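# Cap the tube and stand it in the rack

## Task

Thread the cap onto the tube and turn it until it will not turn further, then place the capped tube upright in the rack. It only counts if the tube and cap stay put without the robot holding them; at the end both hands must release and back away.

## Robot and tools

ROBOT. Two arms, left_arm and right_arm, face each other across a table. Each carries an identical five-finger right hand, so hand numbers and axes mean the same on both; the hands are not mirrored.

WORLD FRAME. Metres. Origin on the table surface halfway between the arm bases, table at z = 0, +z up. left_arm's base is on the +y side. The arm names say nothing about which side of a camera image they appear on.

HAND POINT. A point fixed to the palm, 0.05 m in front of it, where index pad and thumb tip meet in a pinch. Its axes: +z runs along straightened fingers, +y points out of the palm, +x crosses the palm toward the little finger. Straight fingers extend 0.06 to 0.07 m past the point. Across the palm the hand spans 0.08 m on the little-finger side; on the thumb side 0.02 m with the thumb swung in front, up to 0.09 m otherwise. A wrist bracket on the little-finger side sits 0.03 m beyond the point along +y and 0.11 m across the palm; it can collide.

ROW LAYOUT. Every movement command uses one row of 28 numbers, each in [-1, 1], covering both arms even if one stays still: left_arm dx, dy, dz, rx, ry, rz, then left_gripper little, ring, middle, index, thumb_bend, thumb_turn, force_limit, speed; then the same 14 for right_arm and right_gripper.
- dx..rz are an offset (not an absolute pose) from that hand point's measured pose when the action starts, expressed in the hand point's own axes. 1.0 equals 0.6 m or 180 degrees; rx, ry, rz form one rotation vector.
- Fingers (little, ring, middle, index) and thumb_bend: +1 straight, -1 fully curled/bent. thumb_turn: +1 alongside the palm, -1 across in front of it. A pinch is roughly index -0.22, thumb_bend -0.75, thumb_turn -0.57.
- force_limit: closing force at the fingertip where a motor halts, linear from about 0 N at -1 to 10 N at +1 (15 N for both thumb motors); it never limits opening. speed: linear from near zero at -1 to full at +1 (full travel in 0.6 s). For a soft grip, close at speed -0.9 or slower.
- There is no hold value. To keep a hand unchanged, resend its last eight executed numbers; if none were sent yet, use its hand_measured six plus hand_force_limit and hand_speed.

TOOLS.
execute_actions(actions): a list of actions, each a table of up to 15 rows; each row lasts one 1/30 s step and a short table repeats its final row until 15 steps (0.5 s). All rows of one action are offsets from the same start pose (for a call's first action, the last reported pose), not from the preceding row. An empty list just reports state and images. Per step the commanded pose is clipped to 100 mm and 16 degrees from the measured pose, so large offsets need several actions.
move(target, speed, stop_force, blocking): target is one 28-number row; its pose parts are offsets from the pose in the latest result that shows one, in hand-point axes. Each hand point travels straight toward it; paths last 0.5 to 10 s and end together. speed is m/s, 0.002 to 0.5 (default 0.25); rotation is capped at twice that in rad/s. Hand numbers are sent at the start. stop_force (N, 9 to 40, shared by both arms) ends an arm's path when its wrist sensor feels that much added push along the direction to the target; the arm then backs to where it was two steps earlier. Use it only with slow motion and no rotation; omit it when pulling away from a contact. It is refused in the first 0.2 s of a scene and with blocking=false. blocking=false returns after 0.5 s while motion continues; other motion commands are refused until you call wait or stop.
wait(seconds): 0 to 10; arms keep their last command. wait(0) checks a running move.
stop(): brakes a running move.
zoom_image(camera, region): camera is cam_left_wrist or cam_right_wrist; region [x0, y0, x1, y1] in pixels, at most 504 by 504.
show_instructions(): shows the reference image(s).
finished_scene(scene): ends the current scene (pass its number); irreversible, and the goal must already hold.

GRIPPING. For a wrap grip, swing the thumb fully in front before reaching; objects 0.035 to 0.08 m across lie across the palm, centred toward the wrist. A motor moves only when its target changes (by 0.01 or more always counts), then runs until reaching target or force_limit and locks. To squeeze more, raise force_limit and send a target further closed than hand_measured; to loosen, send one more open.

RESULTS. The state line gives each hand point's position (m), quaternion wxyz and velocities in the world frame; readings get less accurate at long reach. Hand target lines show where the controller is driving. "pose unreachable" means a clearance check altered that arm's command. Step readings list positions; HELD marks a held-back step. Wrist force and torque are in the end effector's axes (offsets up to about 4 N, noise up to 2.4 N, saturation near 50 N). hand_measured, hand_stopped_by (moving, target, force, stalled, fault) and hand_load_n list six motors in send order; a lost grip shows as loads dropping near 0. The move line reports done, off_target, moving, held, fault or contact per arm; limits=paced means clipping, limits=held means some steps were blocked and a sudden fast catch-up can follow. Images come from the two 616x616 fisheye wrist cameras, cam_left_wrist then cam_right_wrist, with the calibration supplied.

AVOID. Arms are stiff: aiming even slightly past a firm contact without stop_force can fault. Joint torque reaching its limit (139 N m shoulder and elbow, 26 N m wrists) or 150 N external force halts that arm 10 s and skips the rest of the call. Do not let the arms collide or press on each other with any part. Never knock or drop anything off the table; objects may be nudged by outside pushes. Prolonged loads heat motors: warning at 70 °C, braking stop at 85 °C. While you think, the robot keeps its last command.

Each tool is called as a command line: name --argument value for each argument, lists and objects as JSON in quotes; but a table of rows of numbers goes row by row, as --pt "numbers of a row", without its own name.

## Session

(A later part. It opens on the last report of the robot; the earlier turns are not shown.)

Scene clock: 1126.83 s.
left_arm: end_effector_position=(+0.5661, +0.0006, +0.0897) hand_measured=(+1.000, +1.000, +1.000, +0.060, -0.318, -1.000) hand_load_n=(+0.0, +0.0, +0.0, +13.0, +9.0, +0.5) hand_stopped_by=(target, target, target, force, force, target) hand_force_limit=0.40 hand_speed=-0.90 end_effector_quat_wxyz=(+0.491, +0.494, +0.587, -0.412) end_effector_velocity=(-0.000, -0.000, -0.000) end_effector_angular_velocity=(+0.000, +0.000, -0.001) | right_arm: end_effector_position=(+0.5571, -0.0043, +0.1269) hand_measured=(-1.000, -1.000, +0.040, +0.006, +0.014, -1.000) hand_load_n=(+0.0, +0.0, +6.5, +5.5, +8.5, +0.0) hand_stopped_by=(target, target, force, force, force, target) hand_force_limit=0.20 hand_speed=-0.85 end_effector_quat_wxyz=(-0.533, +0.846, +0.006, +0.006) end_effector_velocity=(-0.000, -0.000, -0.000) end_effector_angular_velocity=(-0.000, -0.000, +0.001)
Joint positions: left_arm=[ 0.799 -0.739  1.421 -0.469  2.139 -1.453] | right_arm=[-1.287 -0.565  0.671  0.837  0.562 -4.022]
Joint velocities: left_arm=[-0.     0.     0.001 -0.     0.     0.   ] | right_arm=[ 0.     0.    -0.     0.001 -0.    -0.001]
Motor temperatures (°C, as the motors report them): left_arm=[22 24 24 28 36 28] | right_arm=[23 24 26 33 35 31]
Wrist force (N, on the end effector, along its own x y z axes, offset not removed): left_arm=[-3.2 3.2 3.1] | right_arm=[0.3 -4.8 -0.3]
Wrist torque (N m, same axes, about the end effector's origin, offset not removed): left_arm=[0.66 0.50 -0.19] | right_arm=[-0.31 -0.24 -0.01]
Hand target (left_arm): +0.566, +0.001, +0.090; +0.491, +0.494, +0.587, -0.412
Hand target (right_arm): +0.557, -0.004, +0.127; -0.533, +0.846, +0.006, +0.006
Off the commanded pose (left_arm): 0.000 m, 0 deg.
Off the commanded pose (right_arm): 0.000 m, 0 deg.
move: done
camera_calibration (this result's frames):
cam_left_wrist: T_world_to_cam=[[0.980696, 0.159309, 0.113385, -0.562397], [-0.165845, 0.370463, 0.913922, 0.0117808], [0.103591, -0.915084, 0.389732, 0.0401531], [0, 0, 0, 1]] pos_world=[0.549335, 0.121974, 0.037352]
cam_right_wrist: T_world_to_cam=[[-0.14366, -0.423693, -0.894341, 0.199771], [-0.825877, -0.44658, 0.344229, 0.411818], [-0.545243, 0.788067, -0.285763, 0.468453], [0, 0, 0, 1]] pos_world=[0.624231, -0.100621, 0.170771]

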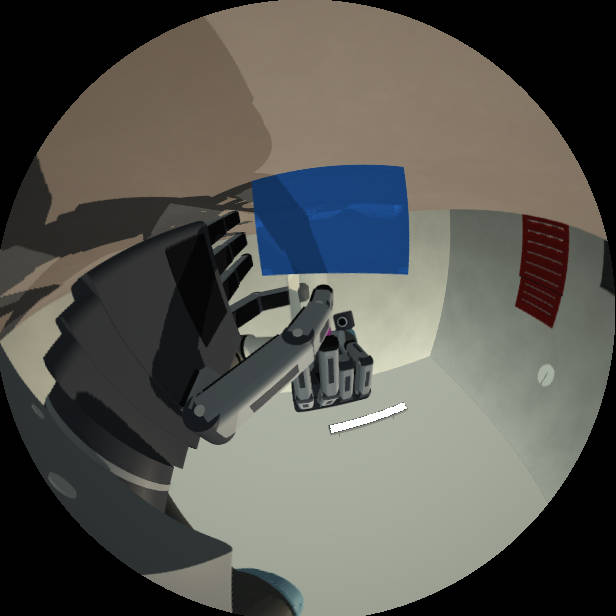

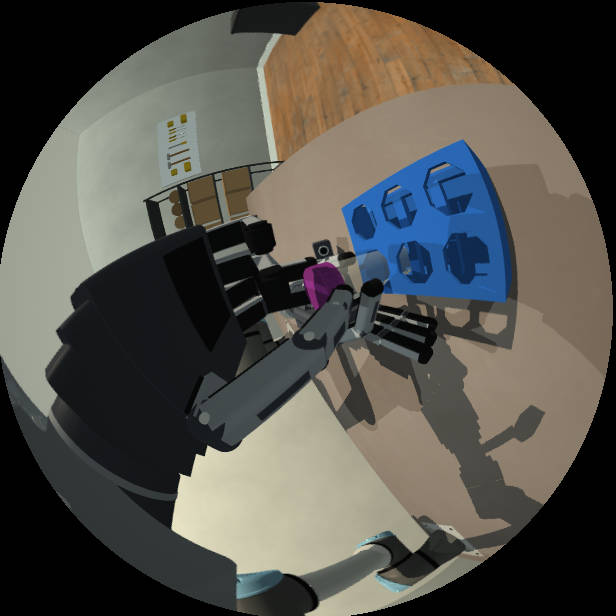

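execute_actions --actions '[]'

move --target '[0,0,0,0,0,0,1,1,1,-0.05,-0.5,-1,0.4,-0.9,0.0043,-0.0054,0.0128,-0.0032,0.2002,0.0967,-1,-1,-0.3,-0.3,-0.4,-1,0.2,-0.85]'

move --target '[0,0,0,0,0,0,1,1,1,-0.05,-0.5,-1,0.4,-0.9,0.0043,-0.0054,0.0128,-0.0032,0.2002,0.0967,-1,-1,-0.3,-0.3,-0.4,-1,0.2,-0.85]'

zoom_image --camera "cam_right_wrist" --region '[290,220,410,340]'

move --target '[0,0,0,0,0,0,1,1,1,-0.05,-0.5,-1,0.4,-0.9,0.0188,0.009,-0.0185,0.0064,-0.4004,-0.1934,-1,-1,0.27,0.22,0.15,-1,0.2,1]' --speed 0.4

move --target '[0,0,0,0,0,0,1,1,1,-0.05,-0.5,-1,0.4,-0.9,0,0,0,0,0,0,-1,-1,-0.3,-0.3,-0.4,-1,0.2,-0.85]'

move --target '[0,0,0,0,0,0,1,1,1,-0.05,-0.5,-1,0.4,-0.9,0.0043,-0.0054,0.0128,-0.0032,0.2002,0.0967,-1,-1,-0.3,-0.3,-0.4,-1,0.2,-0.85]'

move --target '[0,0,0,0,0,0,1,1,1,-0.05,-0.5,-1,0.4,-0.9,0.0043,-0.0054,0.0128,-0.0032,0.2002,0.0967,-1,-1,-0.3,-0.3,-0.4,-1,0.2,-0.85]'

zoom_image --camera "cam_right_wrist" --region '[290,220,410,340]'

Scene clock: 1165.57 s.
left_arm: end_effector_position=(+0.5661, +0.0006, +0.0897) hand_measured=(+1.000, +1.000, +1.000, +0.060, -0.318, -1.000) hand_load_n=(+0.0, +0.0, +0.0, +13.0, +9.0, +0.5) hand_stopped_by=(target, target, target, force, force, target) hand_force_limit=0.40 hand_speed=-0.90 end_effector_quat_wxyz=(+0.491, +0.494, +0.587, -0.412) end_effector_velocity=(+0.000, +0.000, -0.000) end_effector_angular_velocity=(-0.000, -0.000, +0.000) | right_arm: end_effector_position=(+0.5571, -0.0043, +0.1269) hand_measured=(-1.000, -1.000, +0.040, +0.006, +0.014, -1.000) hand_load_n=(+0.0, +0.0, +6.5, +5.5, +8.5, +0.0) hand_stopped_by=(target, target, force, force, force, target) hand_force_limit=0.20 hand_speed=-0.85 end_effector_quat_wxyz=(-0.533, +0.846, +0.006, +0.006) end_effector_velocity=(+0.000, +0.000, +0.000) end_effector_angular_velocity=(+0.001, -0.002, +0.000)
Joint positions: left_arm=[ 0.799 -0.739  1.421 -0.469  2.139 -1.453] | right_arm=[-1.287 -0.565  0.671  0.837  0.562 -4.022]
Joint velocities: left_arm=[ 0.001  0.     0.    -0.001  0.    -0.   ] | right_arm=[ 0.    -0.    -0.    -0.002 -0.    -0.001]
Motor temperatures (°C, as the motors report them): left_arm=[22 24 24 28 36 28] | right_arm=[23 24 26 33 35 31]
Wrist force (N, on the end effector, along its own x y z axes, offset not removed): left_arm=[-2.0 -1.0 2.4] | right_arm=[-5.4 -2.6 2.7]
Wrist torque (N m, same axes, about the end effector's origin, offset not removed): left_arm=[0.03 0.21 -0.27] | right_arm=[-0.32 0.57 -0.23]
Hand target (left_arm): +0.566, +0.001, +0.090; +0.491, +0.494, +0.587, -0.412
Hand target (right_arm): +0.557, -0.004, +0.127; -0.533, +0.846, +0.006, +0.006
Off the commanded pose (left_arm): 0.000 m, 0 deg.
Off the commanded pose (right_arm): 0.000 m, 0 deg.
camera_calibration (this result's frames):
cam_left_wrist: T_world_to_cam=[[0.980696, 0.159309, 0.113386, -0.562397], [-0.165845, 0.370463, 0.913922, 0.0117809], [0.103591, -0.915083, 0.389732, 0.0401531], [0, 0, 0, 1]] pos_world=[0.549335, 0.121974, 0.0373521]
cam_right_wrist: T_world_to_cam=[[-0.14368, -0.423706, -0.894332, 0.199769], [-0.825911, -0.446514, 0.344233, 0.411852], [-0.545185, 0.788098, -0.285788, 0.468466], [0, 0, 0, 1]] pos_world=[0.624257, -0.100655, 0.170768]

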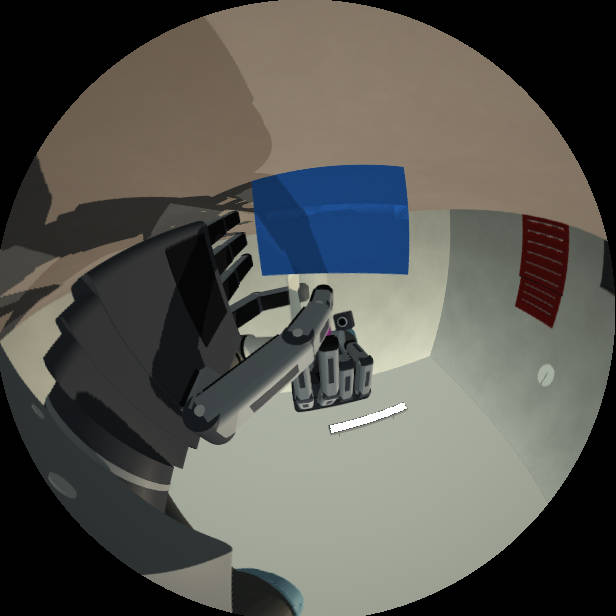

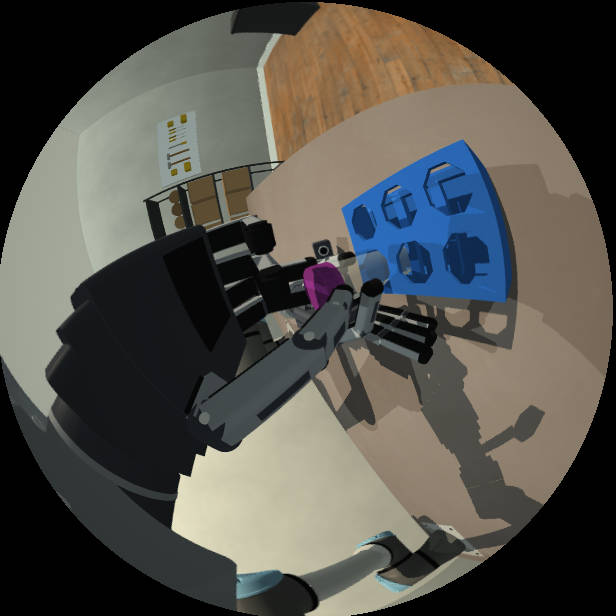

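Scene clock: 1167.47 s.
left_arm: end_effector_position=(+0.5661, +0.0006, +0.0897) hand_measured=(+1.000, +1.000, +1.000, +0.060, -0.318, -1.000) hand_load_n=(+0.0, +0.0, +0.0, +11.0, +9.5, -3.0) hand_stopped_by=(target, target, target, force, force, target) hand_force_limit=0.40 hand_speed=-0.90 end_effector_quat_wxyz=(+0.491, +0.494, +0.587, -0.412) end_effector_velocity=(+0.001, +0.001, -0.000) end_effector_angular_velocity=(+0.000, +0.001, +0.001) | right_arm: end_effector_position=(+0.5595, +0.0039, +0.1263) hand_measured=(-1.000, -1.000, +0.040, +0.006, +0.014, -1.000) hand_load_n=(+0.0, +0.0, +6.5, +5.0, +8.0, +0.0) hand_stopped_by=(target, target, force, force, force, target) hand_force_limit=0.20 hand_speed=-0.85 end_effector_quat_wxyz=(+0.499, -0.797, +0.284, -0.187) end_effector_velocity=(-0.000, +0.000, -0.000) end_effector_angular_velocity=(-0.001, -0.001, -0.008)
Joint positions: left_arm=[ 0.799 -0.739  1.421 -0.469  2.139 -1.453] | right_arm=[-1.148 -0.928  1.253  0.153  1.229 -3.329]
Joint velocities: left_arm=[ 0.001  0.    -0.     0.001  0.    -0.   ] | right_arm=[ 0.003 -0.002  0.003 -0.003  0.011  0.004]
Motor temperatures (°C, as the motors report them): left_arm=[22 24 24 28 36 28] | right_arm=[23 24 26 33 35 31]
Wrist force (N, on the end effector, along its own x y z axes, offset not removed): left_arm=[2.6 4.1 0.1] | right_arm=[-4.6 -3.8 -2.9]
Wrist torque (N m, same axes, about the end effector's origin, offset not removed): left_arm=[0.74 0.38 -0.05] | right_arm=[0.17 0.75 -0.09]
Hand target (left_arm): +0.566, +0.001, +0.090; +0.491, +0.494, +0.587, -0.412
Hand target (right_arm): +0.559, +0.004, +0.126; -0.499, +0.797, -0.285, +0.187
Off the commanded pose (left_arm): 0.000 m, 0 deg.
Off the commanded pose (right_arm): 0.000 m, 0 deg.
move: done
camera_calibration (this result's frames):
cam_left_wrist: T_world_to_cam=[[0.980696, 0.159309, 0.113385, -0.562397], [-0.165845, 0.370463, 0.913922, 0.0117807], [0.103591, -0.915084, 0.389732, 0.0401531], [0, 0, 0, 1]] pos_world=[0.549335, 0.121974, 0.037352]
cam_right_wrist: T_world_to_cam=[[-0.384071, -0.232182, -0.893634, 0.336717], [-0.919146, 0.187899, 0.346216, 0.467128], [0.0875273, 0.954351, -0.285575, 0.108434], [0, 0, 0, 1]] pos_world=[0.549191, -0.113077, 0.17014]

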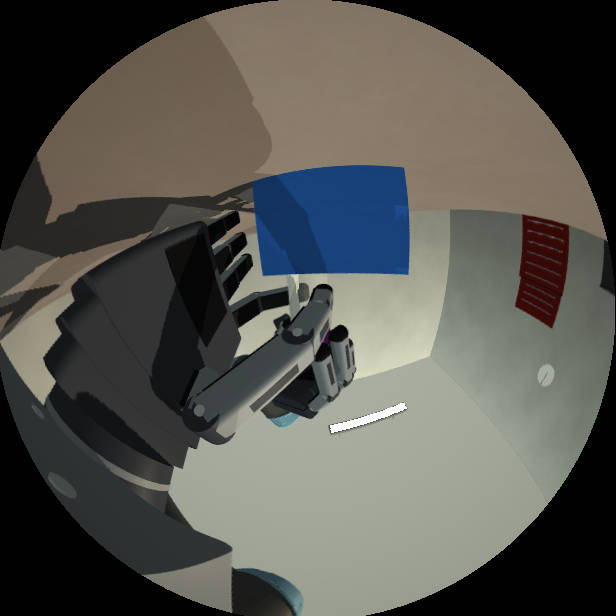

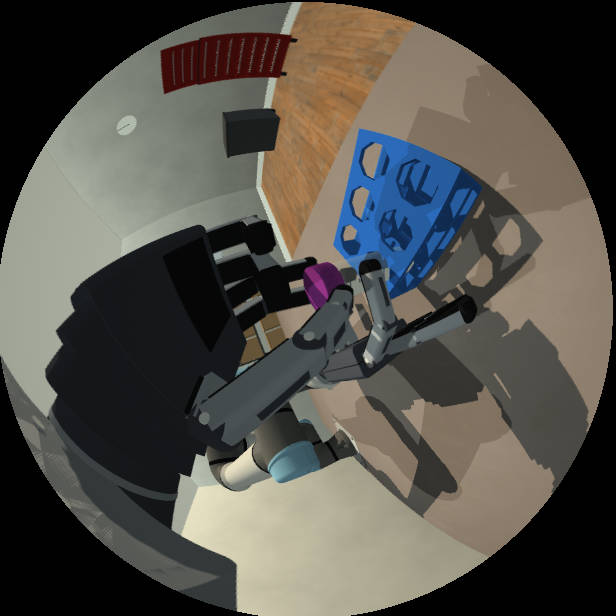

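Scene clock: 1169.37 s.
left_arm: end_effector_position=(+0.5661, +0.0006, +0.0897) hand_measured=(+1.000, +1.000, +1.000, +0.060, -0.318, -1.000) hand_load_n=(+0.0, +0.0, +0.0, +5.5, +13.5, -1.0) hand_stopped_by=(target, target, target, force, force, target) hand_force_limit=0.40 hand_speed=-0.90 end_effector_quat_wxyz=(+0.491, +0.494, +0.587, -0.412) end_effector_velocity=(+0.001, +0.001, +0.001) end_effector_angular_velocity=(-0.002, -0.002, +0.001) | right_arm: end_effector_position=(+0.5669, +0.0086, +0.1259) hand_measured=(-1.000, -1.000, +0.040, +0.006, +0.014, -1.000) hand_load_n=(+0.0, +0.0, +5.5, +4.5, +8.0, -4.0) hand_stopped_by=(target, target, force, force, force, target) hand_force_limit=0.20 hand_speed=-0.85 end_effector_quat_wxyz=(+0.405, -0.652, +0.540, -0.345) end_effector_velocity=(-0.000, +0.000, -0.001) end_effector_angular_velocity=(-0.002, +0.004, -0.009)
Joint positions: left_arm=[ 0.799 -0.739  1.421 -0.469  2.139 -1.453] | right_arm=[-0.918 -0.845  1.114  0.244  2.058 -2.898]
Joint velocities: left_arm=[ 0.002 -0.    -0.001 -0.001  0.001  0.   ] | right_arm=[ 0.003  0.007 -0.01   0.012  0.009  0.007]
Motor temperatures (°C, as the motors report them): left_arm=[22 24 24 28 36 28] | right_arm=[23 24 26 33 35 31]
Wrist force (N, on the end effector, along its own x y z axes, offset not removed): left_arm=[2.5 10.8 -7.0] | right_arm=[2.6 -8.2 -10.7]
Wrist torque (N m, same axes, about the end effector's origin, offset not removed): left_arm=[1.08 -0.32 0.18] | right_arm=[-0.18 0.51 -0.17]
Hand target (left_arm): +0.566, +0.001, +0.090; +0.491, +0.494, +0.587, -0.412
Hand target (right_arm): +0.567, +0.009, +0.126; -0.404, +0.652, -0.541, +0.345
Off the commanded pose (left_arm): 0.000 m, 0 deg.
Off the commanded pose (right_arm): 0.000 m, 0 deg.
move: done
camera_calibration (this result's frames):
cam_left_wrist: T_world_to_cam=[[0.980693, 0.159331, 0.113383, -0.56241], [-0.165851, 0.370456, 0.913924, 0.0117816], [0.103613, -0.915083, 0.389728, 0.0401532], [0, 0, 0, 1]] pos_world=[0.549345, 0.121988, 0.0373514]
cam_right_wrist: T_world_to_cam=[[-0.444947, 0.0696416, -0.892845, 0.372094], [-0.583077, 0.734185, 0.347841, 0.277794], [0.679738, 0.675368, -0.286067, -0.230113], [0, 0, 0, 1]] pos_world=[0.483953, -0.0744548, 0.169766]

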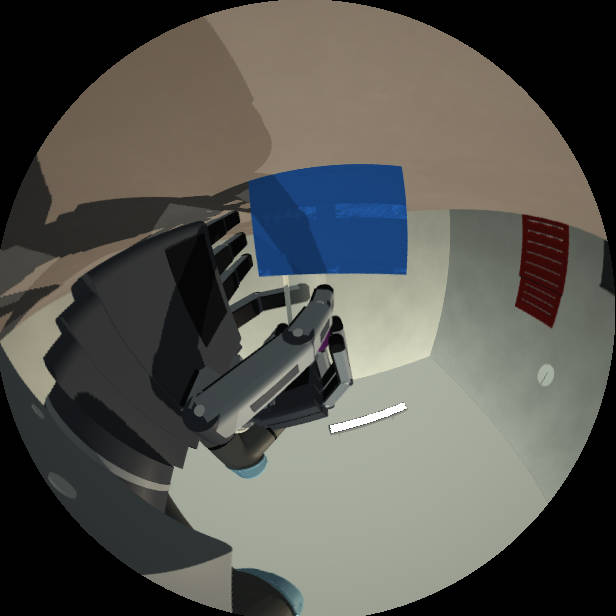

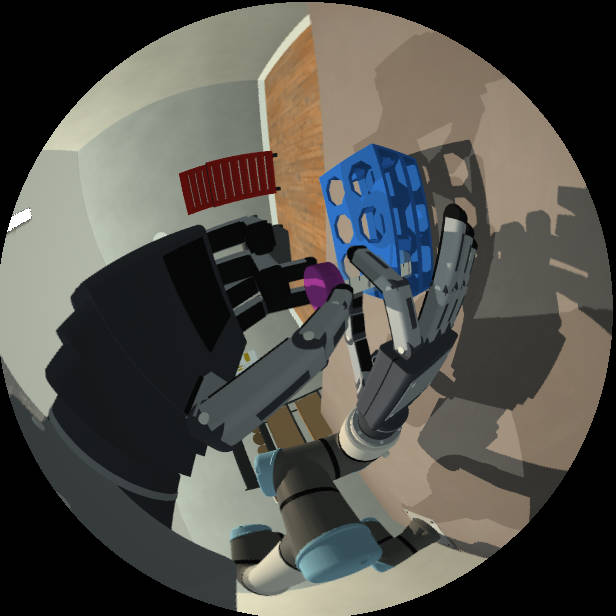

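Region (290, 220, 410, 340) of cam_right_wrist's 616x616 image, scaled by 4.200, with more detail than that image has.

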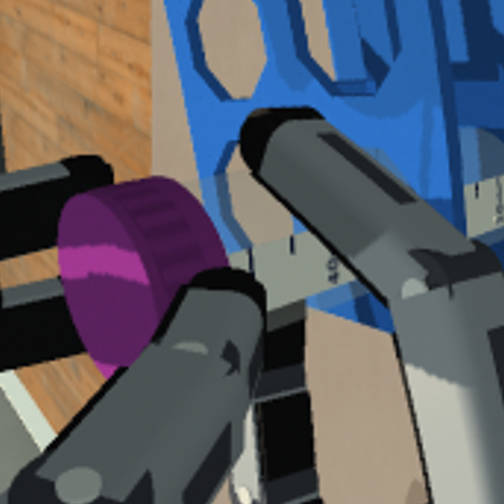

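Scene clock: 1171.87 s.
left_arm: end_effector_position=(+0.5661, +0.0006, +0.0897) hand_measured=(+1.000, +1.000, +1.000, +0.060, -0.318, -1.000) hand_load_n=(+0.0, +0.0, +0.0, +10.5, +8.5, -1.0) hand_stopped_by=(target, target, target, force, force, target) hand_force_limit=0.40 hand_speed=-0.90 end_effector_quat_wxyz=(+0.491, +0.494, +0.587, -0.412) end_effector_velocity=(+0.000, -0.000, +0.000) end_effector_angular_velocity=(-0.001, -0.001, -0.000) | right_arm: end_effector_position=(+0.5568, -0.0047, +0.1264) hand_measured=(-1.000, -1.000, +0.270, +0.220, +0.150, -1.000) hand_load_n=(+0.0, +0.0, +0.0, +0.0, +0.0, +0.0) hand_stopped_by=(target, target, target, target, target, target) hand_force_limit=0.20 hand_speed=1.00 end_effector_quat_wxyz=(-0.533, +0.846, +0.006, +0.006) end_effector_velocity=(+0.001, +0.000, -0.000) end_effector_angular_velocity=(-0.008, +0.003, +0.012)
Joint positions: left_arm=[ 0.799 -0.739  1.421 -0.469  2.139 -1.453] | right_arm=[-1.288 -0.567  0.677  0.833  0.561 -4.023]
Joint velocities: left_arm=[-0.     0.    -0.001 -0.     0.     0.   ] | right_arm=[ 0.001  0.021 -0.038  0.043 -0.001 -0.023]
Motor temperatures (°C, as the motors report them): left_arm=[22 24 24 28 36 28] | right_arm=[23 24 26 33 35 31]
Wrist force (N, on the end effector, along its own x y z axes, offset not removed): left_arm=[-0.7 1.7 -0.1] | right_arm=[-2.4 0.2 0.3]
Wrist torque (N m, same axes, about the end effector's origin, offset not removed): left_arm=[0.60 0.01 -0.05] | right_arm=[-0.10 0.30 0.10]
Hand target (left_arm): +0.566, +0.001, +0.090; +0.491, +0.494, +0.587, -0.412
Hand target (right_arm): +0.557, -0.005, +0.126; -0.533, +0.846, +0.006, +0.006
Off the commanded pose (left_arm): 0.000 m, 0 deg.
Off the commanded pose (right_arm): 0.000 m, 0 deg.
move: done
camera_calibration (this result's frames):
cam_left_wrist: T_world_to_cam=[[0.980693, 0.159331, 0.113383, -0.56241], [-0.16585, 0.370456, 0.913924, 0.0117815], [0.103613, -0.915083, 0.389728, 0.0401531], [0, 0, 0, 1]] pos_world=[0.549345, 0.121988, 0.0373514]
cam_right_wrist: T_world_to_cam=[[-0.142831, -0.422806, -0.894893, 0.198688], [-0.825989, -0.447219, 0.343129, 0.411837], [-0.545291, 0.788181, -0.285356, 0.468433], [0, 0, 0, 1]] pos_world=[0.623984, -0.101022, 0.170162]

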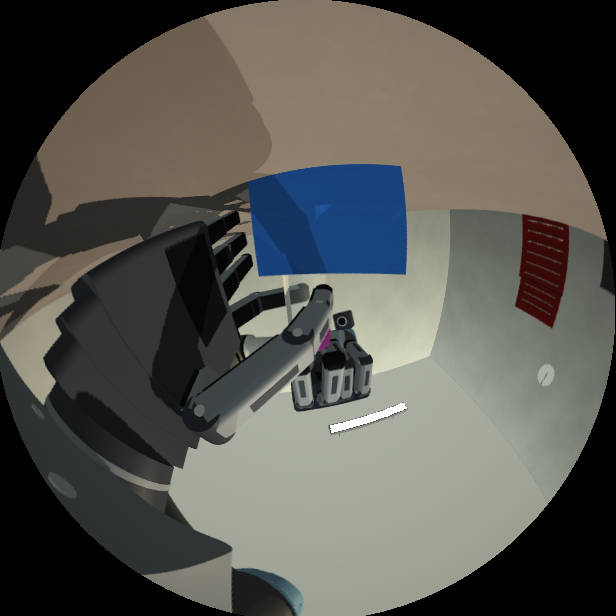

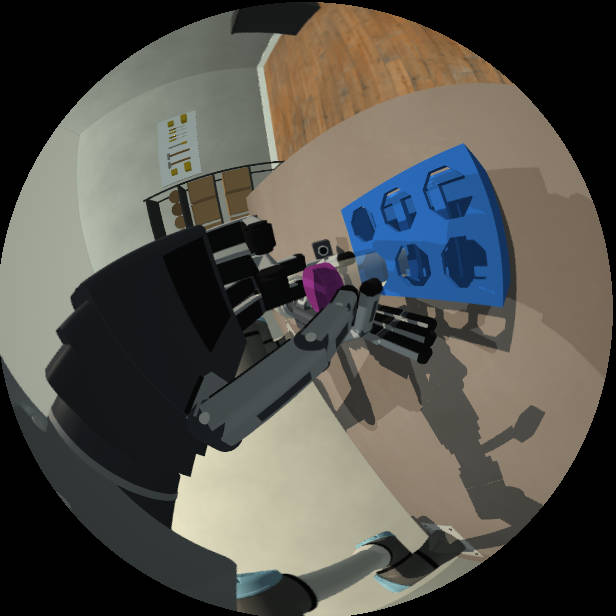

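Scene clock: 1173.20 s.
left_arm: end_effector_position=(+0.5661, +0.0006, +0.0897) hand_measured=(+1.000, +1.000, +1.000, +0.060, -0.318, -1.000) hand_load_n=(+0.0, +0.0, +0.0, +12.5, +7.5, +0.5) hand_stopped_by=(target, target, target, force, force, target) hand_force_limit=0.40 hand_speed=-0.90 end_effector_quat_wxyz=(+0.491, +0.494, +0.587, -0.412) end_effector_velocity=(+0.001, +0.001, +0.000) end_effector_angular_velocity=(-0.001, -0.000, +0.002) | right_arm: end_effector_position=(+0.5568, -0.0046, +0.1264) hand_measured=(-1.000, -1.000, +0.040, +0.014, +0.004, -1.000) hand_load_n=(+0.0, +0.0, +8.0, +5.5, +8.5, +0.0) hand_stopped_by=(target, target, force, force, force, target) hand_force_limit=0.20 hand_speed=-0.85 end_effector_quat_wxyz=(-0.533, +0.846, +0.006, +0.006) end_effector_velocity=(+0.000, +0.000, +0.000) end_effector_angular_velocity=(+0.001, -0.001, +0.000)
Joint positions: left_arm=[ 0.799 -0.739  1.421 -0.469  2.139 -1.453] | right_arm=[-1.288 -0.567  0.677  0.833  0.561 -4.023]
Joint velocities: left_arm=[ 0.002 -0.    -0.    -0.    -0.    -0.   ] | right_arm=[ 0.    -0.    -0.001 -0.001 -0.     0.   ]
Motor temperatures (°C, as the motors report them): left_arm=[22 24 24 28 36 28] | right_arm=[23 24 26 33 35 31]
Wrist force (N, on the end effector, along its own x y z axes, offset not removed): left_arm=[-1.5 -1.9 5.4] | right_arm=[-3.7 -1.1 3.6]
Wrist torque (N m, same axes, about the end effector's origin, offset not removed): left_arm=[-0.12 0.21 -0.07] | right_arm=[0.34 0.50 -0.22]
Hand target (left_arm): +0.566, +0.001, +0.090; +0.491, +0.494, +0.587, -0.412
Hand target (right_arm): +0.557, -0.005, +0.126; -0.533, +0.846, +0.006, +0.006
Off the commanded pose (left_arm): 0.000 m, 0 deg.
Off the commanded pose (right_arm): 0.000 m, 0 deg.
move: done
camera_calibration (this result's frames):
cam_left_wrist: T_world_to_cam=[[0.980693, 0.159331, 0.113383, -0.56241], [-0.16585, 0.370455, 0.913924, 0.0117815], [0.103613, -0.915083, 0.389728, 0.0401531], [0, 0, 0, 1]] pos_world=[0.549345, 0.121988, 0.0373513]
cam_right_wrist: T_world_to_cam=[[-0.14279, -0.422784, -0.89491, 0.198684], [-0.825964, -0.447286, 0.343102, 0.411816], [-0.545339, 0.788155, -0.285336, 0.468418], [0, 0, 0, 1]] pos_world=[0.623962, -0.100986, 0.170166]

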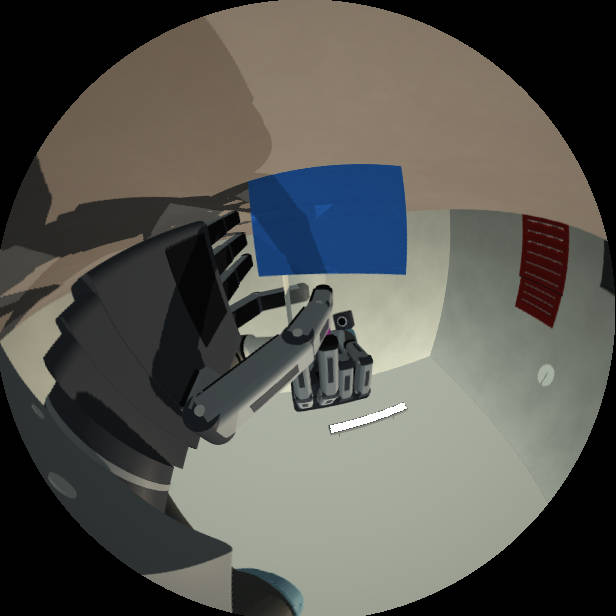

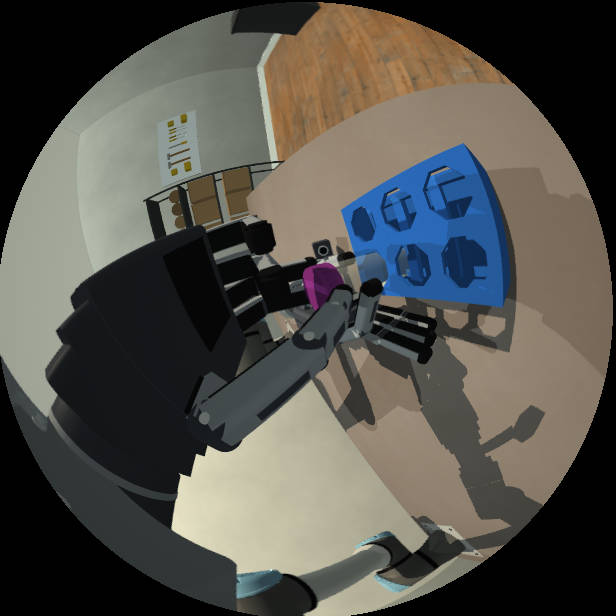

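Scene clock: 1175.07 s.
left_arm: end_effector_position=(+0.5661, +0.0006, +0.0897) hand_measured=(+1.000, +1.000, +1.000, +0.060, -0.318, -1.000) hand_load_n=(+0.0, +0.0, +0.0, +6.0, +9.0, -1.0) hand_stopped_by=(target, target, target, force, force, target) hand_force_limit=0.40 hand_speed=-0.90 end_effector_quat_wxyz=(+0.491, +0.494, +0.587, -0.412) end_effector_velocity=(+0.001, +0.001, +0.000) end_effector_angular_velocity=(+0.000, +0.000, +0.003) | right_arm: end_effector_position=(+0.5592, +0.0036, +0.1258) hand_measured=(-1.000, -1.000, +0.040, +0.014, +0.004, -1.000) hand_load_n=(+0.0, +0.0, +5.5, +5.5, +7.5, -2.5) hand_stopped_by=(target, target, force, force, force, target) hand_force_limit=0.20 hand_speed=-0.85 end_effector_quat_wxyz=(+0.499, -0.797, +0.284, -0.187) end_effector_velocity=(+0.000, +0.000, -0.000) end_effector_angular_velocity=(+0.000, -0.001, -0.013)
Joint positions: left_arm=[ 0.799 -0.739  1.421 -0.469  2.139 -1.453] | right_arm=[-1.149 -0.93   1.256  0.149  1.227 -3.329]
Joint velocities: left_arm=[ 0.002 -0.    -0.     0.    -0.001 -0.   ] | right_arm=[ 0.004 -0.002  0.003 -0.005  0.015  0.008]
Motor temperatures (°C, as the motors report them): left_arm=[22 24 24 28 36 28] | right_arm=[23 24 26 33 35 31]
Wrist force (N, on the end effector, along its own x y z axes, offset not removed): left_arm=[0.2 3.1 -0.6] | right_arm=[-3.2 -4.0 -4.4]
Wrist torque (N m, same axes, about the end effector's origin, offset not removed): left_arm=[0.36 0.06 -0.01] | right_arm=[0.37 0.20 0.00]
Hand target (left_arm): +0.566, +0.001, +0.090; +0.491, +0.494, +0.587, -0.412
Hand target (right_arm): +0.559, +0.004, +0.126; -0.499, +0.797, -0.284, +0.187
Off the commanded pose (left_arm): 0.000 m, 0 deg.
Off the commanded pose (right_arm): 0.000 m, 0 deg.
move: done
camera_calibration (this result's frames):
cam_left_wrist: T_world_to_cam=[[0.980693, 0.159331, 0.113383, -0.56241], [-0.16585, 0.370456, 0.913924, 0.0117815], [0.103613, -0.915083, 0.389728, 0.040153], [0, 0, 0, 1]] pos_world=[0.549345, 0.121988, 0.0373514]
cam_right_wrist: T_world_to_cam=[[-0.383181, -0.231475, -0.894199, 0.335651], [-0.919569, 0.186759, 0.345707, 0.467394], [0.0869776, 0.954746, -0.28442, 0.108785], [0, 0, 0, 1]] pos_world=[0.548954, -0.113457, 0.169498]

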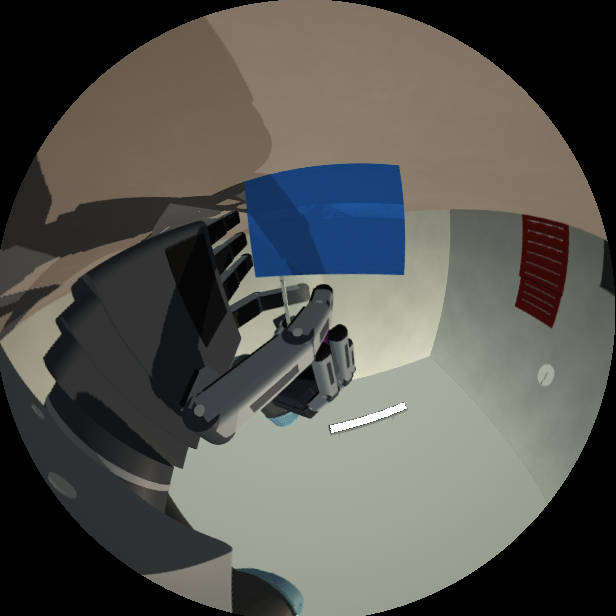

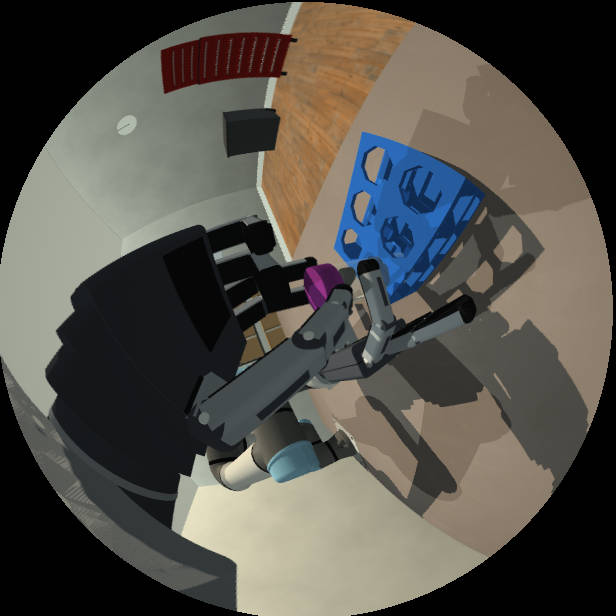

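Scene clock: 1176.97 s.
left_arm: end_effector_position=(+0.5661, +0.0006, +0.0897) hand_measured=(+1.000, +1.000, +1.000, +0.058, -0.318, -1.000) hand_load_n=(+0.0, +0.0, +0.0, +3.5, +12.0, -1.0) hand_stopped_by=(target, target, target, force, force, target) hand_force_limit=0.40 hand_speed=-0.90 end_effector_quat_wxyz=(+0.491, +0.494, +0.587, -0.412) end_effector_velocity=(-0.000, -0.000, -0.000) end_effector_angular_velocity=(+0.000, +0.000, -0.000) | right_arm: end_effector_position=(+0.5666, +0.0083, +0.1254) hand_measured=(-1.000, -1.000, +0.040, +0.014, +0.004, -1.000) hand_load_n=(+0.0, +0.0, +4.0, +3.5, +9.5, -5.0) hand_stopped_by=(target, target, force, force, force, target) hand_force_limit=0.20 hand_speed=-0.85 end_effector_quat_wxyz=(+0.405, -0.652, +0.540, -0.345) end_effector_velocity=(-0.000, +0.001, +0.001) end_effector_angular_velocity=(-0.001, +0.003, -0.008)
Joint positions: left_arm=[ 0.799 -0.739  1.421 -0.469  2.139 -1.453] | right_arm=[-0.918 -0.846  1.119  0.24   2.057 -2.898]
Joint velocities: left_arm=[-0. -0.  0.  0.  0. -0.] | right_arm=[ 0.003  0.005 -0.012  0.013  0.009  0.007]
Motor temperatures (°C, as the motors report them): left_arm=[22 24 24 28 36 28] | right_arm=[23 24 26 33 35 31]
Wrist force (N, on the end effector, along its own x y z axes, offset not removed): left_arm=[0.0 8.7 -3.2] | right_arm=[-0.1 -6.7 -13.3]
Wrist torque (N m, same axes, about the end effector's origin, offset not removed): left_arm=[0.13 -0.12 0.14] | right_arm=[-0.26 0.44 -0.24]
Hand target (left_arm): +0.566, +0.001, +0.090; +0.491, +0.494, +0.587, -0.412
Hand target (right_arm): +0.567, +0.008, +0.125; -0.405, +0.652, -0.540, +0.345
Off the commanded pose (left_arm): 0.000 m, 0 deg.
Off the commanded pose (right_arm): 0.000 m, 0 deg.
move: done
camera_calibration (this result's frames):
cam_left_wrist: T_world_to_cam=[[0.980693, 0.159331, 0.113383, -0.56241], [-0.165851, 0.370455, 0.913924, 0.0117815], [0.103613, -0.915083, 0.389728, 0.0401531], [0, 0, 0, 1]] pos_world=[0.549345, 0.121988, 0.0373514]
cam_right_wrist: T_world_to_cam=[[-0.444334, 0.0702673, -0.893101, 0.371201], [-0.583952, 0.733309, 0.348222, 0.278468], [0.679387, 0.676255, -0.284801, -0.229802], [0, 0, 0, 1]] pos_world=[0.483674, -0.0748814, 0.169104]

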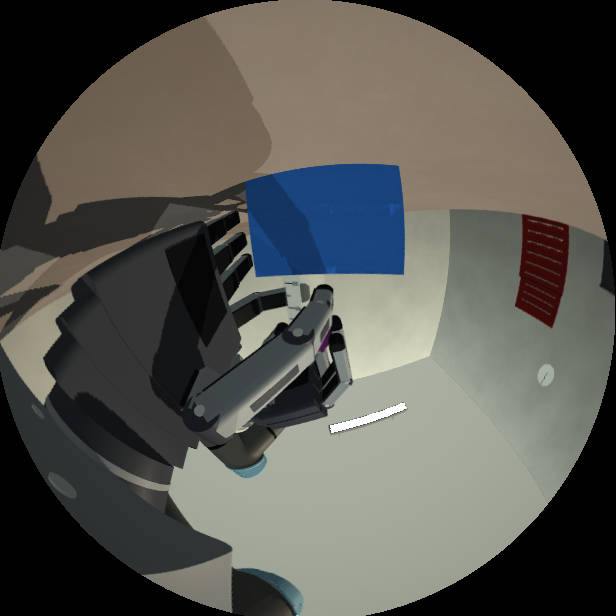

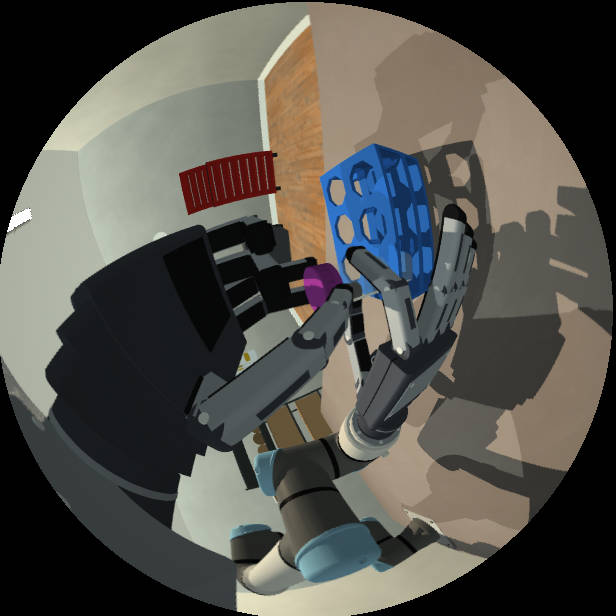

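Region (290, 220, 410, 340) of cam_right_wrist's 616x616 image, scaled by 4.200, with more detail than that image has.

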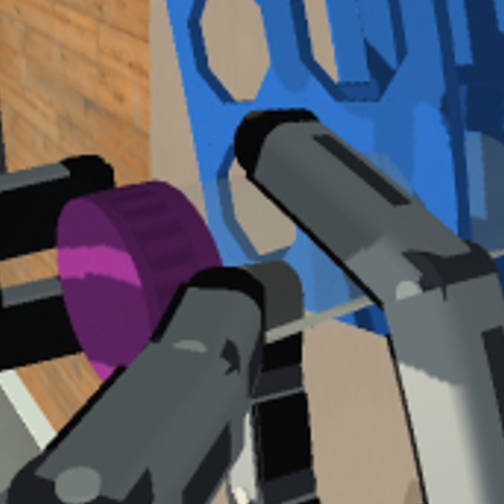

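move --target '[0,0,0,0,0,0,1,1,1,1,0.3,-1,0.3,0,0,0,0,0,0,0,-1,-1,0.27,0.22,0.15,-1,0.2,1]'

move --target '[0,0,-0.1,0,0,0,1,1,1,1,0.3,-1,0.3,0,0,-0.1,-0.05,0,0,0,-1,-1,0.27,0.22,0.15,-1,0.2,1]'

zoom_image --camera "cam_left_wrist" --region '[250,200,410,360]'

zoom_image --camera "cam_right_wrist" --region '[330,200,490,360]'

Scene clock: 1188.33 s.
left_arm: end_effector_position=(+0.5661, +0.0006, +0.0897) hand_measured=(+1.000, +1.000, +1.000, +1.000, +0.300, -1.000) hand_load_n=(+0.0, +0.0, +0.0, +0.0, +0.0, +0.0) hand_stopped_by=(target, target, target, target, target, target) hand_force_limit=0.30 hand_speed=0.00 end_effector_quat_wxyz=(+0.491, +0.494, +0.587, -0.412) end_effector_velocity=(-0.000, -0.001, +0.000) end_effector_angular_velocity=(-0.001, -0.001, -0.000) | right_arm: end_effector_position=(+0.5665, +0.0084, +0.1254) hand_measured=(-1.000, -1.000, +0.270, +0.220, +0.150, -1.000) hand_load_n=(+0.0, +0.0, +0.0, +0.0, +0.0, +0.0) hand_stopped_by=(target, target, target, target, target, target) hand_force_limit=0.20 hand_speed=1.00 end_effector_quat_wxyz=(+0.405, -0.652, +0.540, -0.345) end_effector_velocity=(+0.001, -0.000, +0.001) end_effector_angular_velocity=(+0.001, -0.001, -0.001)
Joint positions: left_arm=[ 0.799 -0.739  1.421 -0.469  2.139 -1.453] | right_arm=[-0.918 -0.846  1.119  0.24   2.057 -2.898]
Joint velocities: left_arm=[-0.001  0.    -0.001 -0.    -0.    -0.   ] | right_arm=[-0.001 -0.    -0.002  0.     0.     0.   ]
Motor temperatures (°C, as the motors report them): left_arm=[22 24 24 28 36 28] | right_arm=[23 24 26 33 35 31]
Wrist force (N, on the end effector, along its own x y z axes, offset not removed): left_arm=[-1.6 1.1 1.0] | right_arm=[-2.1 -0.5 -0.4]
Wrist torque (N m, same axes, about the end effector's origin, offset not removed): left_arm=[0.28 0.08 -0.04] | right_arm=[0.07 0.27 -0.02]
Hand target (left_arm): +0.566, +0.001, +0.090; +0.491, +0.494, +0.587, -0.412
Hand target (right_arm): +0.567, +0.008, +0.125; -0.405, +0.652, -0.540, +0.345
Off the commanded pose (left_arm): 0.000 m, 0 deg.
Off the commanded pose (right_arm): 0.000 m, 0 deg.
move: done
camera_calibration (this result's frames):
cam_left_wrist: T_world_to_cam=[[0.980693, 0.15933, 0.113383, -0.562409], [-0.16585, 0.370455, 0.913924, 0.0117818], [0.103612, -0.915083, 0.389728, 0.0401526], [0, 0, 0, 1]] pos_world=[0.549344, 0.121987, 0.0373513]
cam_right_wrist: T_world_to_cam=[[-0.444371, 0.0701865, -0.893089, 0.371154], [-0.584035, 0.733243, 0.34822, 0.278428], [0.679292, 0.676334, -0.284841, -0.229751], [0, 0, 0, 1]] pos_world=[0.48361, -0.0748174, 0.169077]

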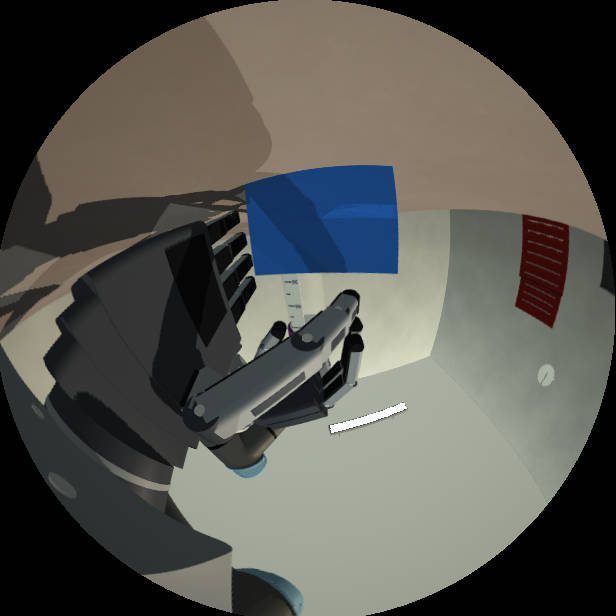

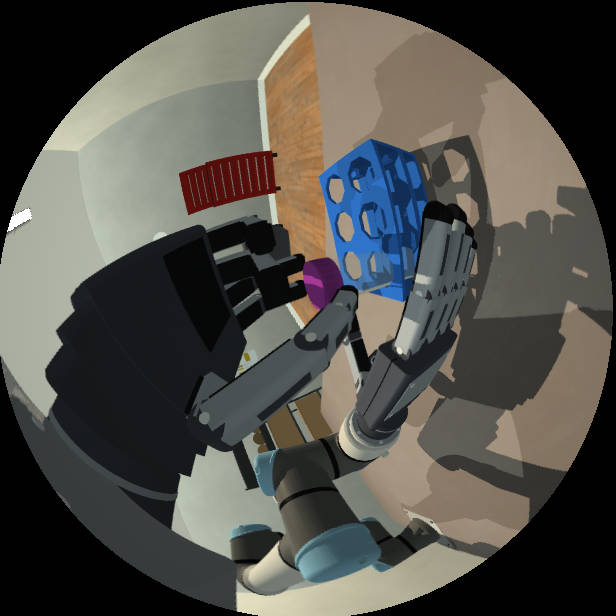

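Scene clock: 1189.27 s.
left_arm: end_effector_position=(+0.5559, +0.0586, +0.1004) hand_measured=(+1.000, +1.000, +1.000, +1.000, +0.300, -1.000) hand_load_n=(+0.0, +0.0, +0.0, +0.0, +0.0, +0.0) hand_stopped_by=(target, target, target, target, target, target) hand_force_limit=0.30 hand_speed=0.00 end_effector_quat_wxyz=(+0.491, +0.494, +0.587, -0.412) end_effector_velocity=(-0.000, +0.002, +0.000) end_effector_angular_velocity=(+0.000, +0.000, +0.001) | right_arm: end_effector_position=(+0.5654, +0.0089, +0.1924) hand_measured=(-1.000, -1.000, +0.270, +0.220, +0.150, -1.000) hand_load_n=(+0.0, +0.0, +0.0, +0.0, +0.0, +0.0) hand_stopped_by=(target, target, target, target, target, target) hand_force_limit=0.20 hand_speed=1.00 end_effector_quat_wxyz=(+0.405, -0.652, +0.540, -0.345) end_effector_velocity=(-0.001, +0.001, +0.001) end_effector_angular_velocity=(+0.002, +0.002, +0.001)
Joint positions: left_arm=[ 0.858 -0.826  1.562 -0.513  2.196 -1.438] | right_arm=[-0.916 -0.883  1.007  0.388  2.058 -2.897]
Joint velocities: left_arm=[ 0.002 -0.002  0.004 -0.001  0.001  0.   ] | right_arm=[ 0.    -0.    -0.003  0.005 -0.001  0.002]
Motor temperatures (°C, as the motors report them): left_arm=[22 24 24 28 36 28] | right_arm=[23 24 26 33 35 31]
Wrist force (N, on the end effector, along its own x y z axes, offset not removed): left_arm=[-0.5 1.2 0.4] | right_arm=[-5.0 -0.6 0.3]
Wrist torque (N m, same axes, about the end effector's origin, offset not removed): left_arm=[0.39 0.00 -0.09] | right_arm=[0.02 0.77 -0.18]
Hand target (left_arm): +0.556, +0.059, +0.100; +0.491, +0.494, +0.587, -0.412
Hand target (right_arm): +0.565, +0.009, +0.192; -0.405, +0.652, -0.540, +0.345
Off the commanded pose (left_arm): 0.000 m, 0 deg.
Off the commanded pose (right_arm): 0.000 m, 0 deg.
move: done
camera_calibration (this result's frames):
cam_left_wrist: T_world_to_cam=[[0.980692, 0.159315, 0.113413, -0.562941], [-0.165869, 0.370426, 0.913932, -0.0211708], [0.103592, -0.915098, 0.389699, 0.0901142], [0, 0, 0, 1]] pos_world=[0.539225, 0.17999, 0.0480761]
cam_right_wrist: T_world_to_cam=[[-0.444236, 0.0702762, -0.89315, 0.430371], [-0.584104, 0.733192, 0.348212, 0.254055], [0.679321, 0.67638, -0.284661, -0.210282], [0, 0, 0, 1]] pos_world=[0.48243, -0.0742852, 0.236062]

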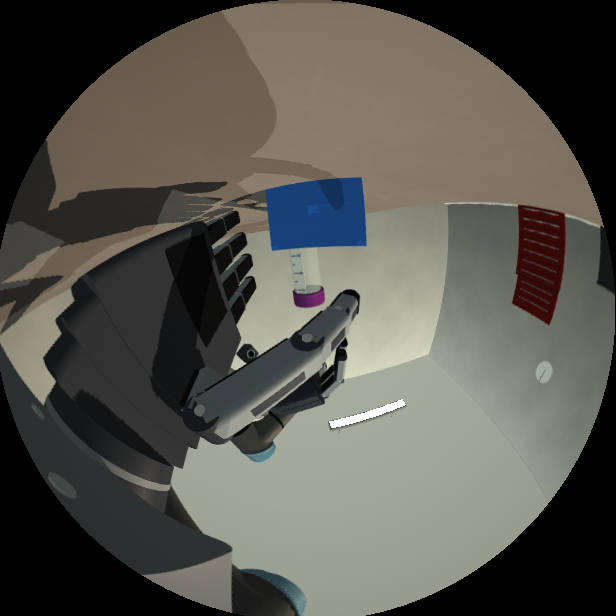

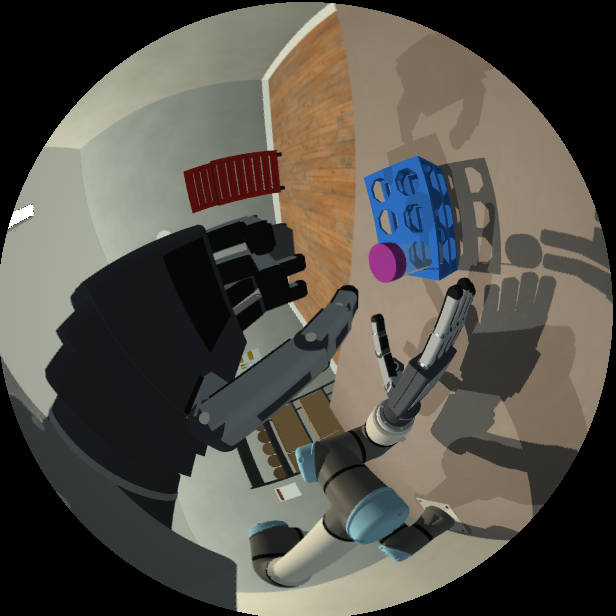

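Region (250, 200, 410, 360) of cam_left_wrist's 616x616 image, scaled by 3.150, with more detail than that image has.

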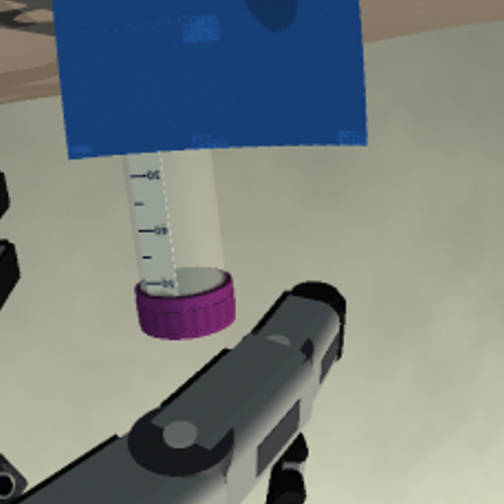

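Region (330, 200, 490, 360) of cam_right_wrist's 616x616 image, scaled by 3.150, with more detail than that image has.

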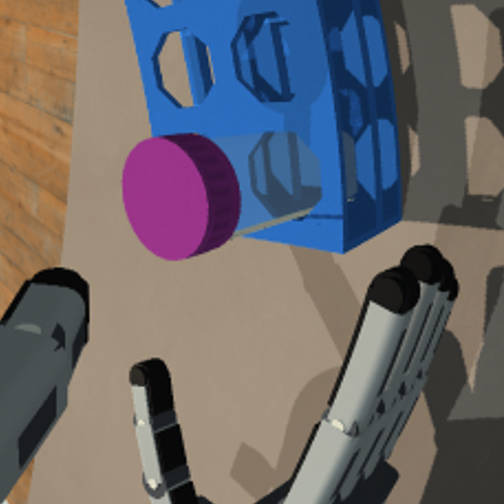

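The cap sits square and low, and the tube was turning with it.

move --target '[0,0,-0.2,0,0,0,1,1,1,1,0.3,-1,0.3,0,0.2,-0.05,-0.2,0,0,0,-1,-1,0.27,0.22,0.15,-1,0.2,1]'

finished_scene --scene 2

Scene clock: 1196.57 s.
left_arm: end_effector_position=(+0.5357, +0.1748, +0.1219) hand_measured=(+1.000, +1.000, +1.000, +1.000, +0.300, -1.000) hand_load_n=(+0.0, +0.0, +0.0, +0.0, +0.0, +0.0) hand_stopped_by=(target, target, target, target, target, target) hand_force_limit=0.30 hand_speed=0.00 end_effector_quat_wxyz=(+0.491, +0.494, +0.587, -0.412) end_effector_velocity=(-0.000, +0.001, +0.000) end_effector_angular_velocity=(-0.000, -0.001, +0.000) | right_arm: end_effector_position=(+0.4927, -0.1251, +0.2724) hand_measured=(-1.000, -1.000, +0.270, +0.220, +0.150, -1.000) hand_load_n=(+0.0, +0.0, +0.0, +0.0, +0.0, +0.0) hand_stopped_by=(target, target, target, target, target, target) hand_force_limit=0.20 hand_speed=1.00 end_effector_quat_wxyz=(+0.405, -0.652, +0.540, -0.345) end_effector_velocity=(-0.001, -0.002, +0.001) end_effector_angular_velocity=(-0.000, +0.000, -0.001)
Joint positions: left_arm=[ 1.005 -0.975  1.775 -0.55   2.339 -1.393] | right_arm=[-1.03  -1.303  1.428  0.362  1.958 -2.958]
Joint velocities: left_arm=[ 0.001 -0.001  0.001 -0.001  0.001  0.   ] | right_arm=[-0.001 -0.004  0.003  0.001 -0.001 -0.   ]
Motor temperatures (°C, as the motors report them): left_arm=[22 24 24 28 36 28] | right_arm=[23 24 26 33 35 31]
Wrist force (N, on the end effector, along its own x y z axes, offset not removed): left_arm=[-0.3 -2.0 -4.1] | right_arm=[0.3 -0.9 1.1]
Wrist torque (N m, same axes, about the end effector's origin, offset not removed): left_arm=[0.12 -0.05 -0.17] | right_arm=[-0.30 -0.11 0.11]
Hand target (left_arm): +0.536, +0.175, +0.122; +0.491, +0.494, +0.587, -0.412
Hand target (right_arm): +0.493, -0.125, +0.273; -0.405, +0.652, -0.540, +0.345
Off the commanded pose (left_arm): 0.000 m, 0 deg.
Off the commanded pose (right_arm): 0.001 m, 0 deg.
move: done
camera_calibration (this result's frames):
cam_left_wrist: T_world_to_cam=[[0.980671, 0.159317, 0.113592, -0.564019], [-0.166039, 0.370453, 0.91389, -0.0871489], [0.103517, -0.915086, 0.389745, 0.190204], [0, 0, 0, 1]] pos_world=[0.518957, 0.296196, 0.0695815]
cam_right_wrist: T_world_to_cam=[[-0.44433, 0.070181, -0.89311, 0.478995], [-0.584048, 0.733248, 0.348188, 0.281958], [0.679308, 0.676329, -0.284816, -0.0474618], [0, 0, 0, 1]] pos_world=[0.40975, -0.208262, 0.316102]

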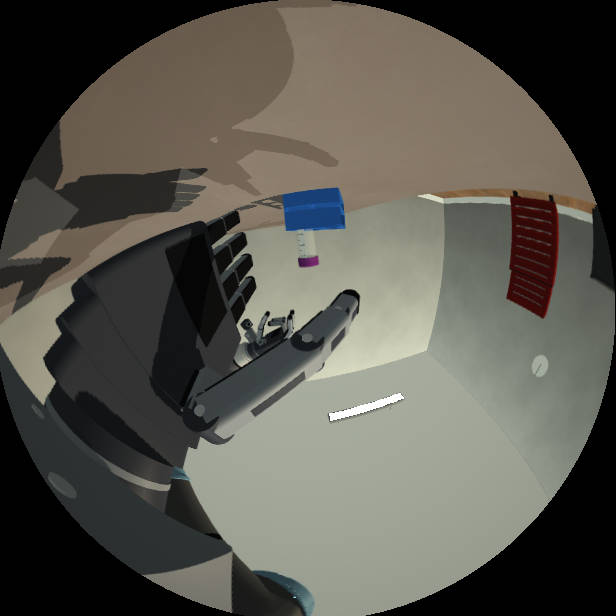

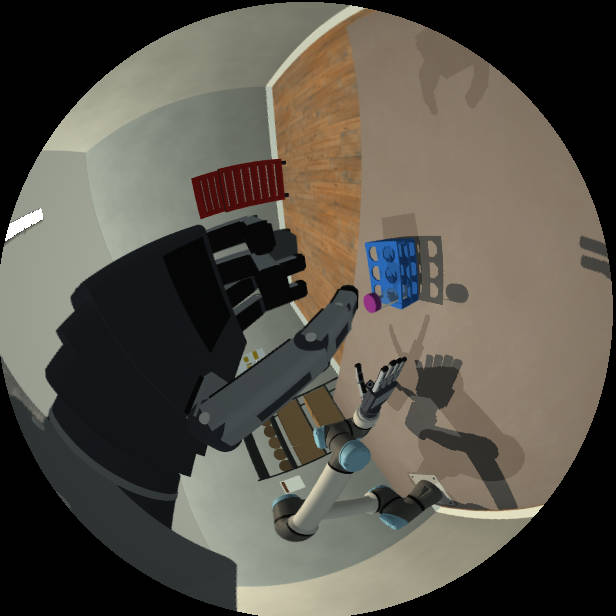

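The scene is finished: the task was done.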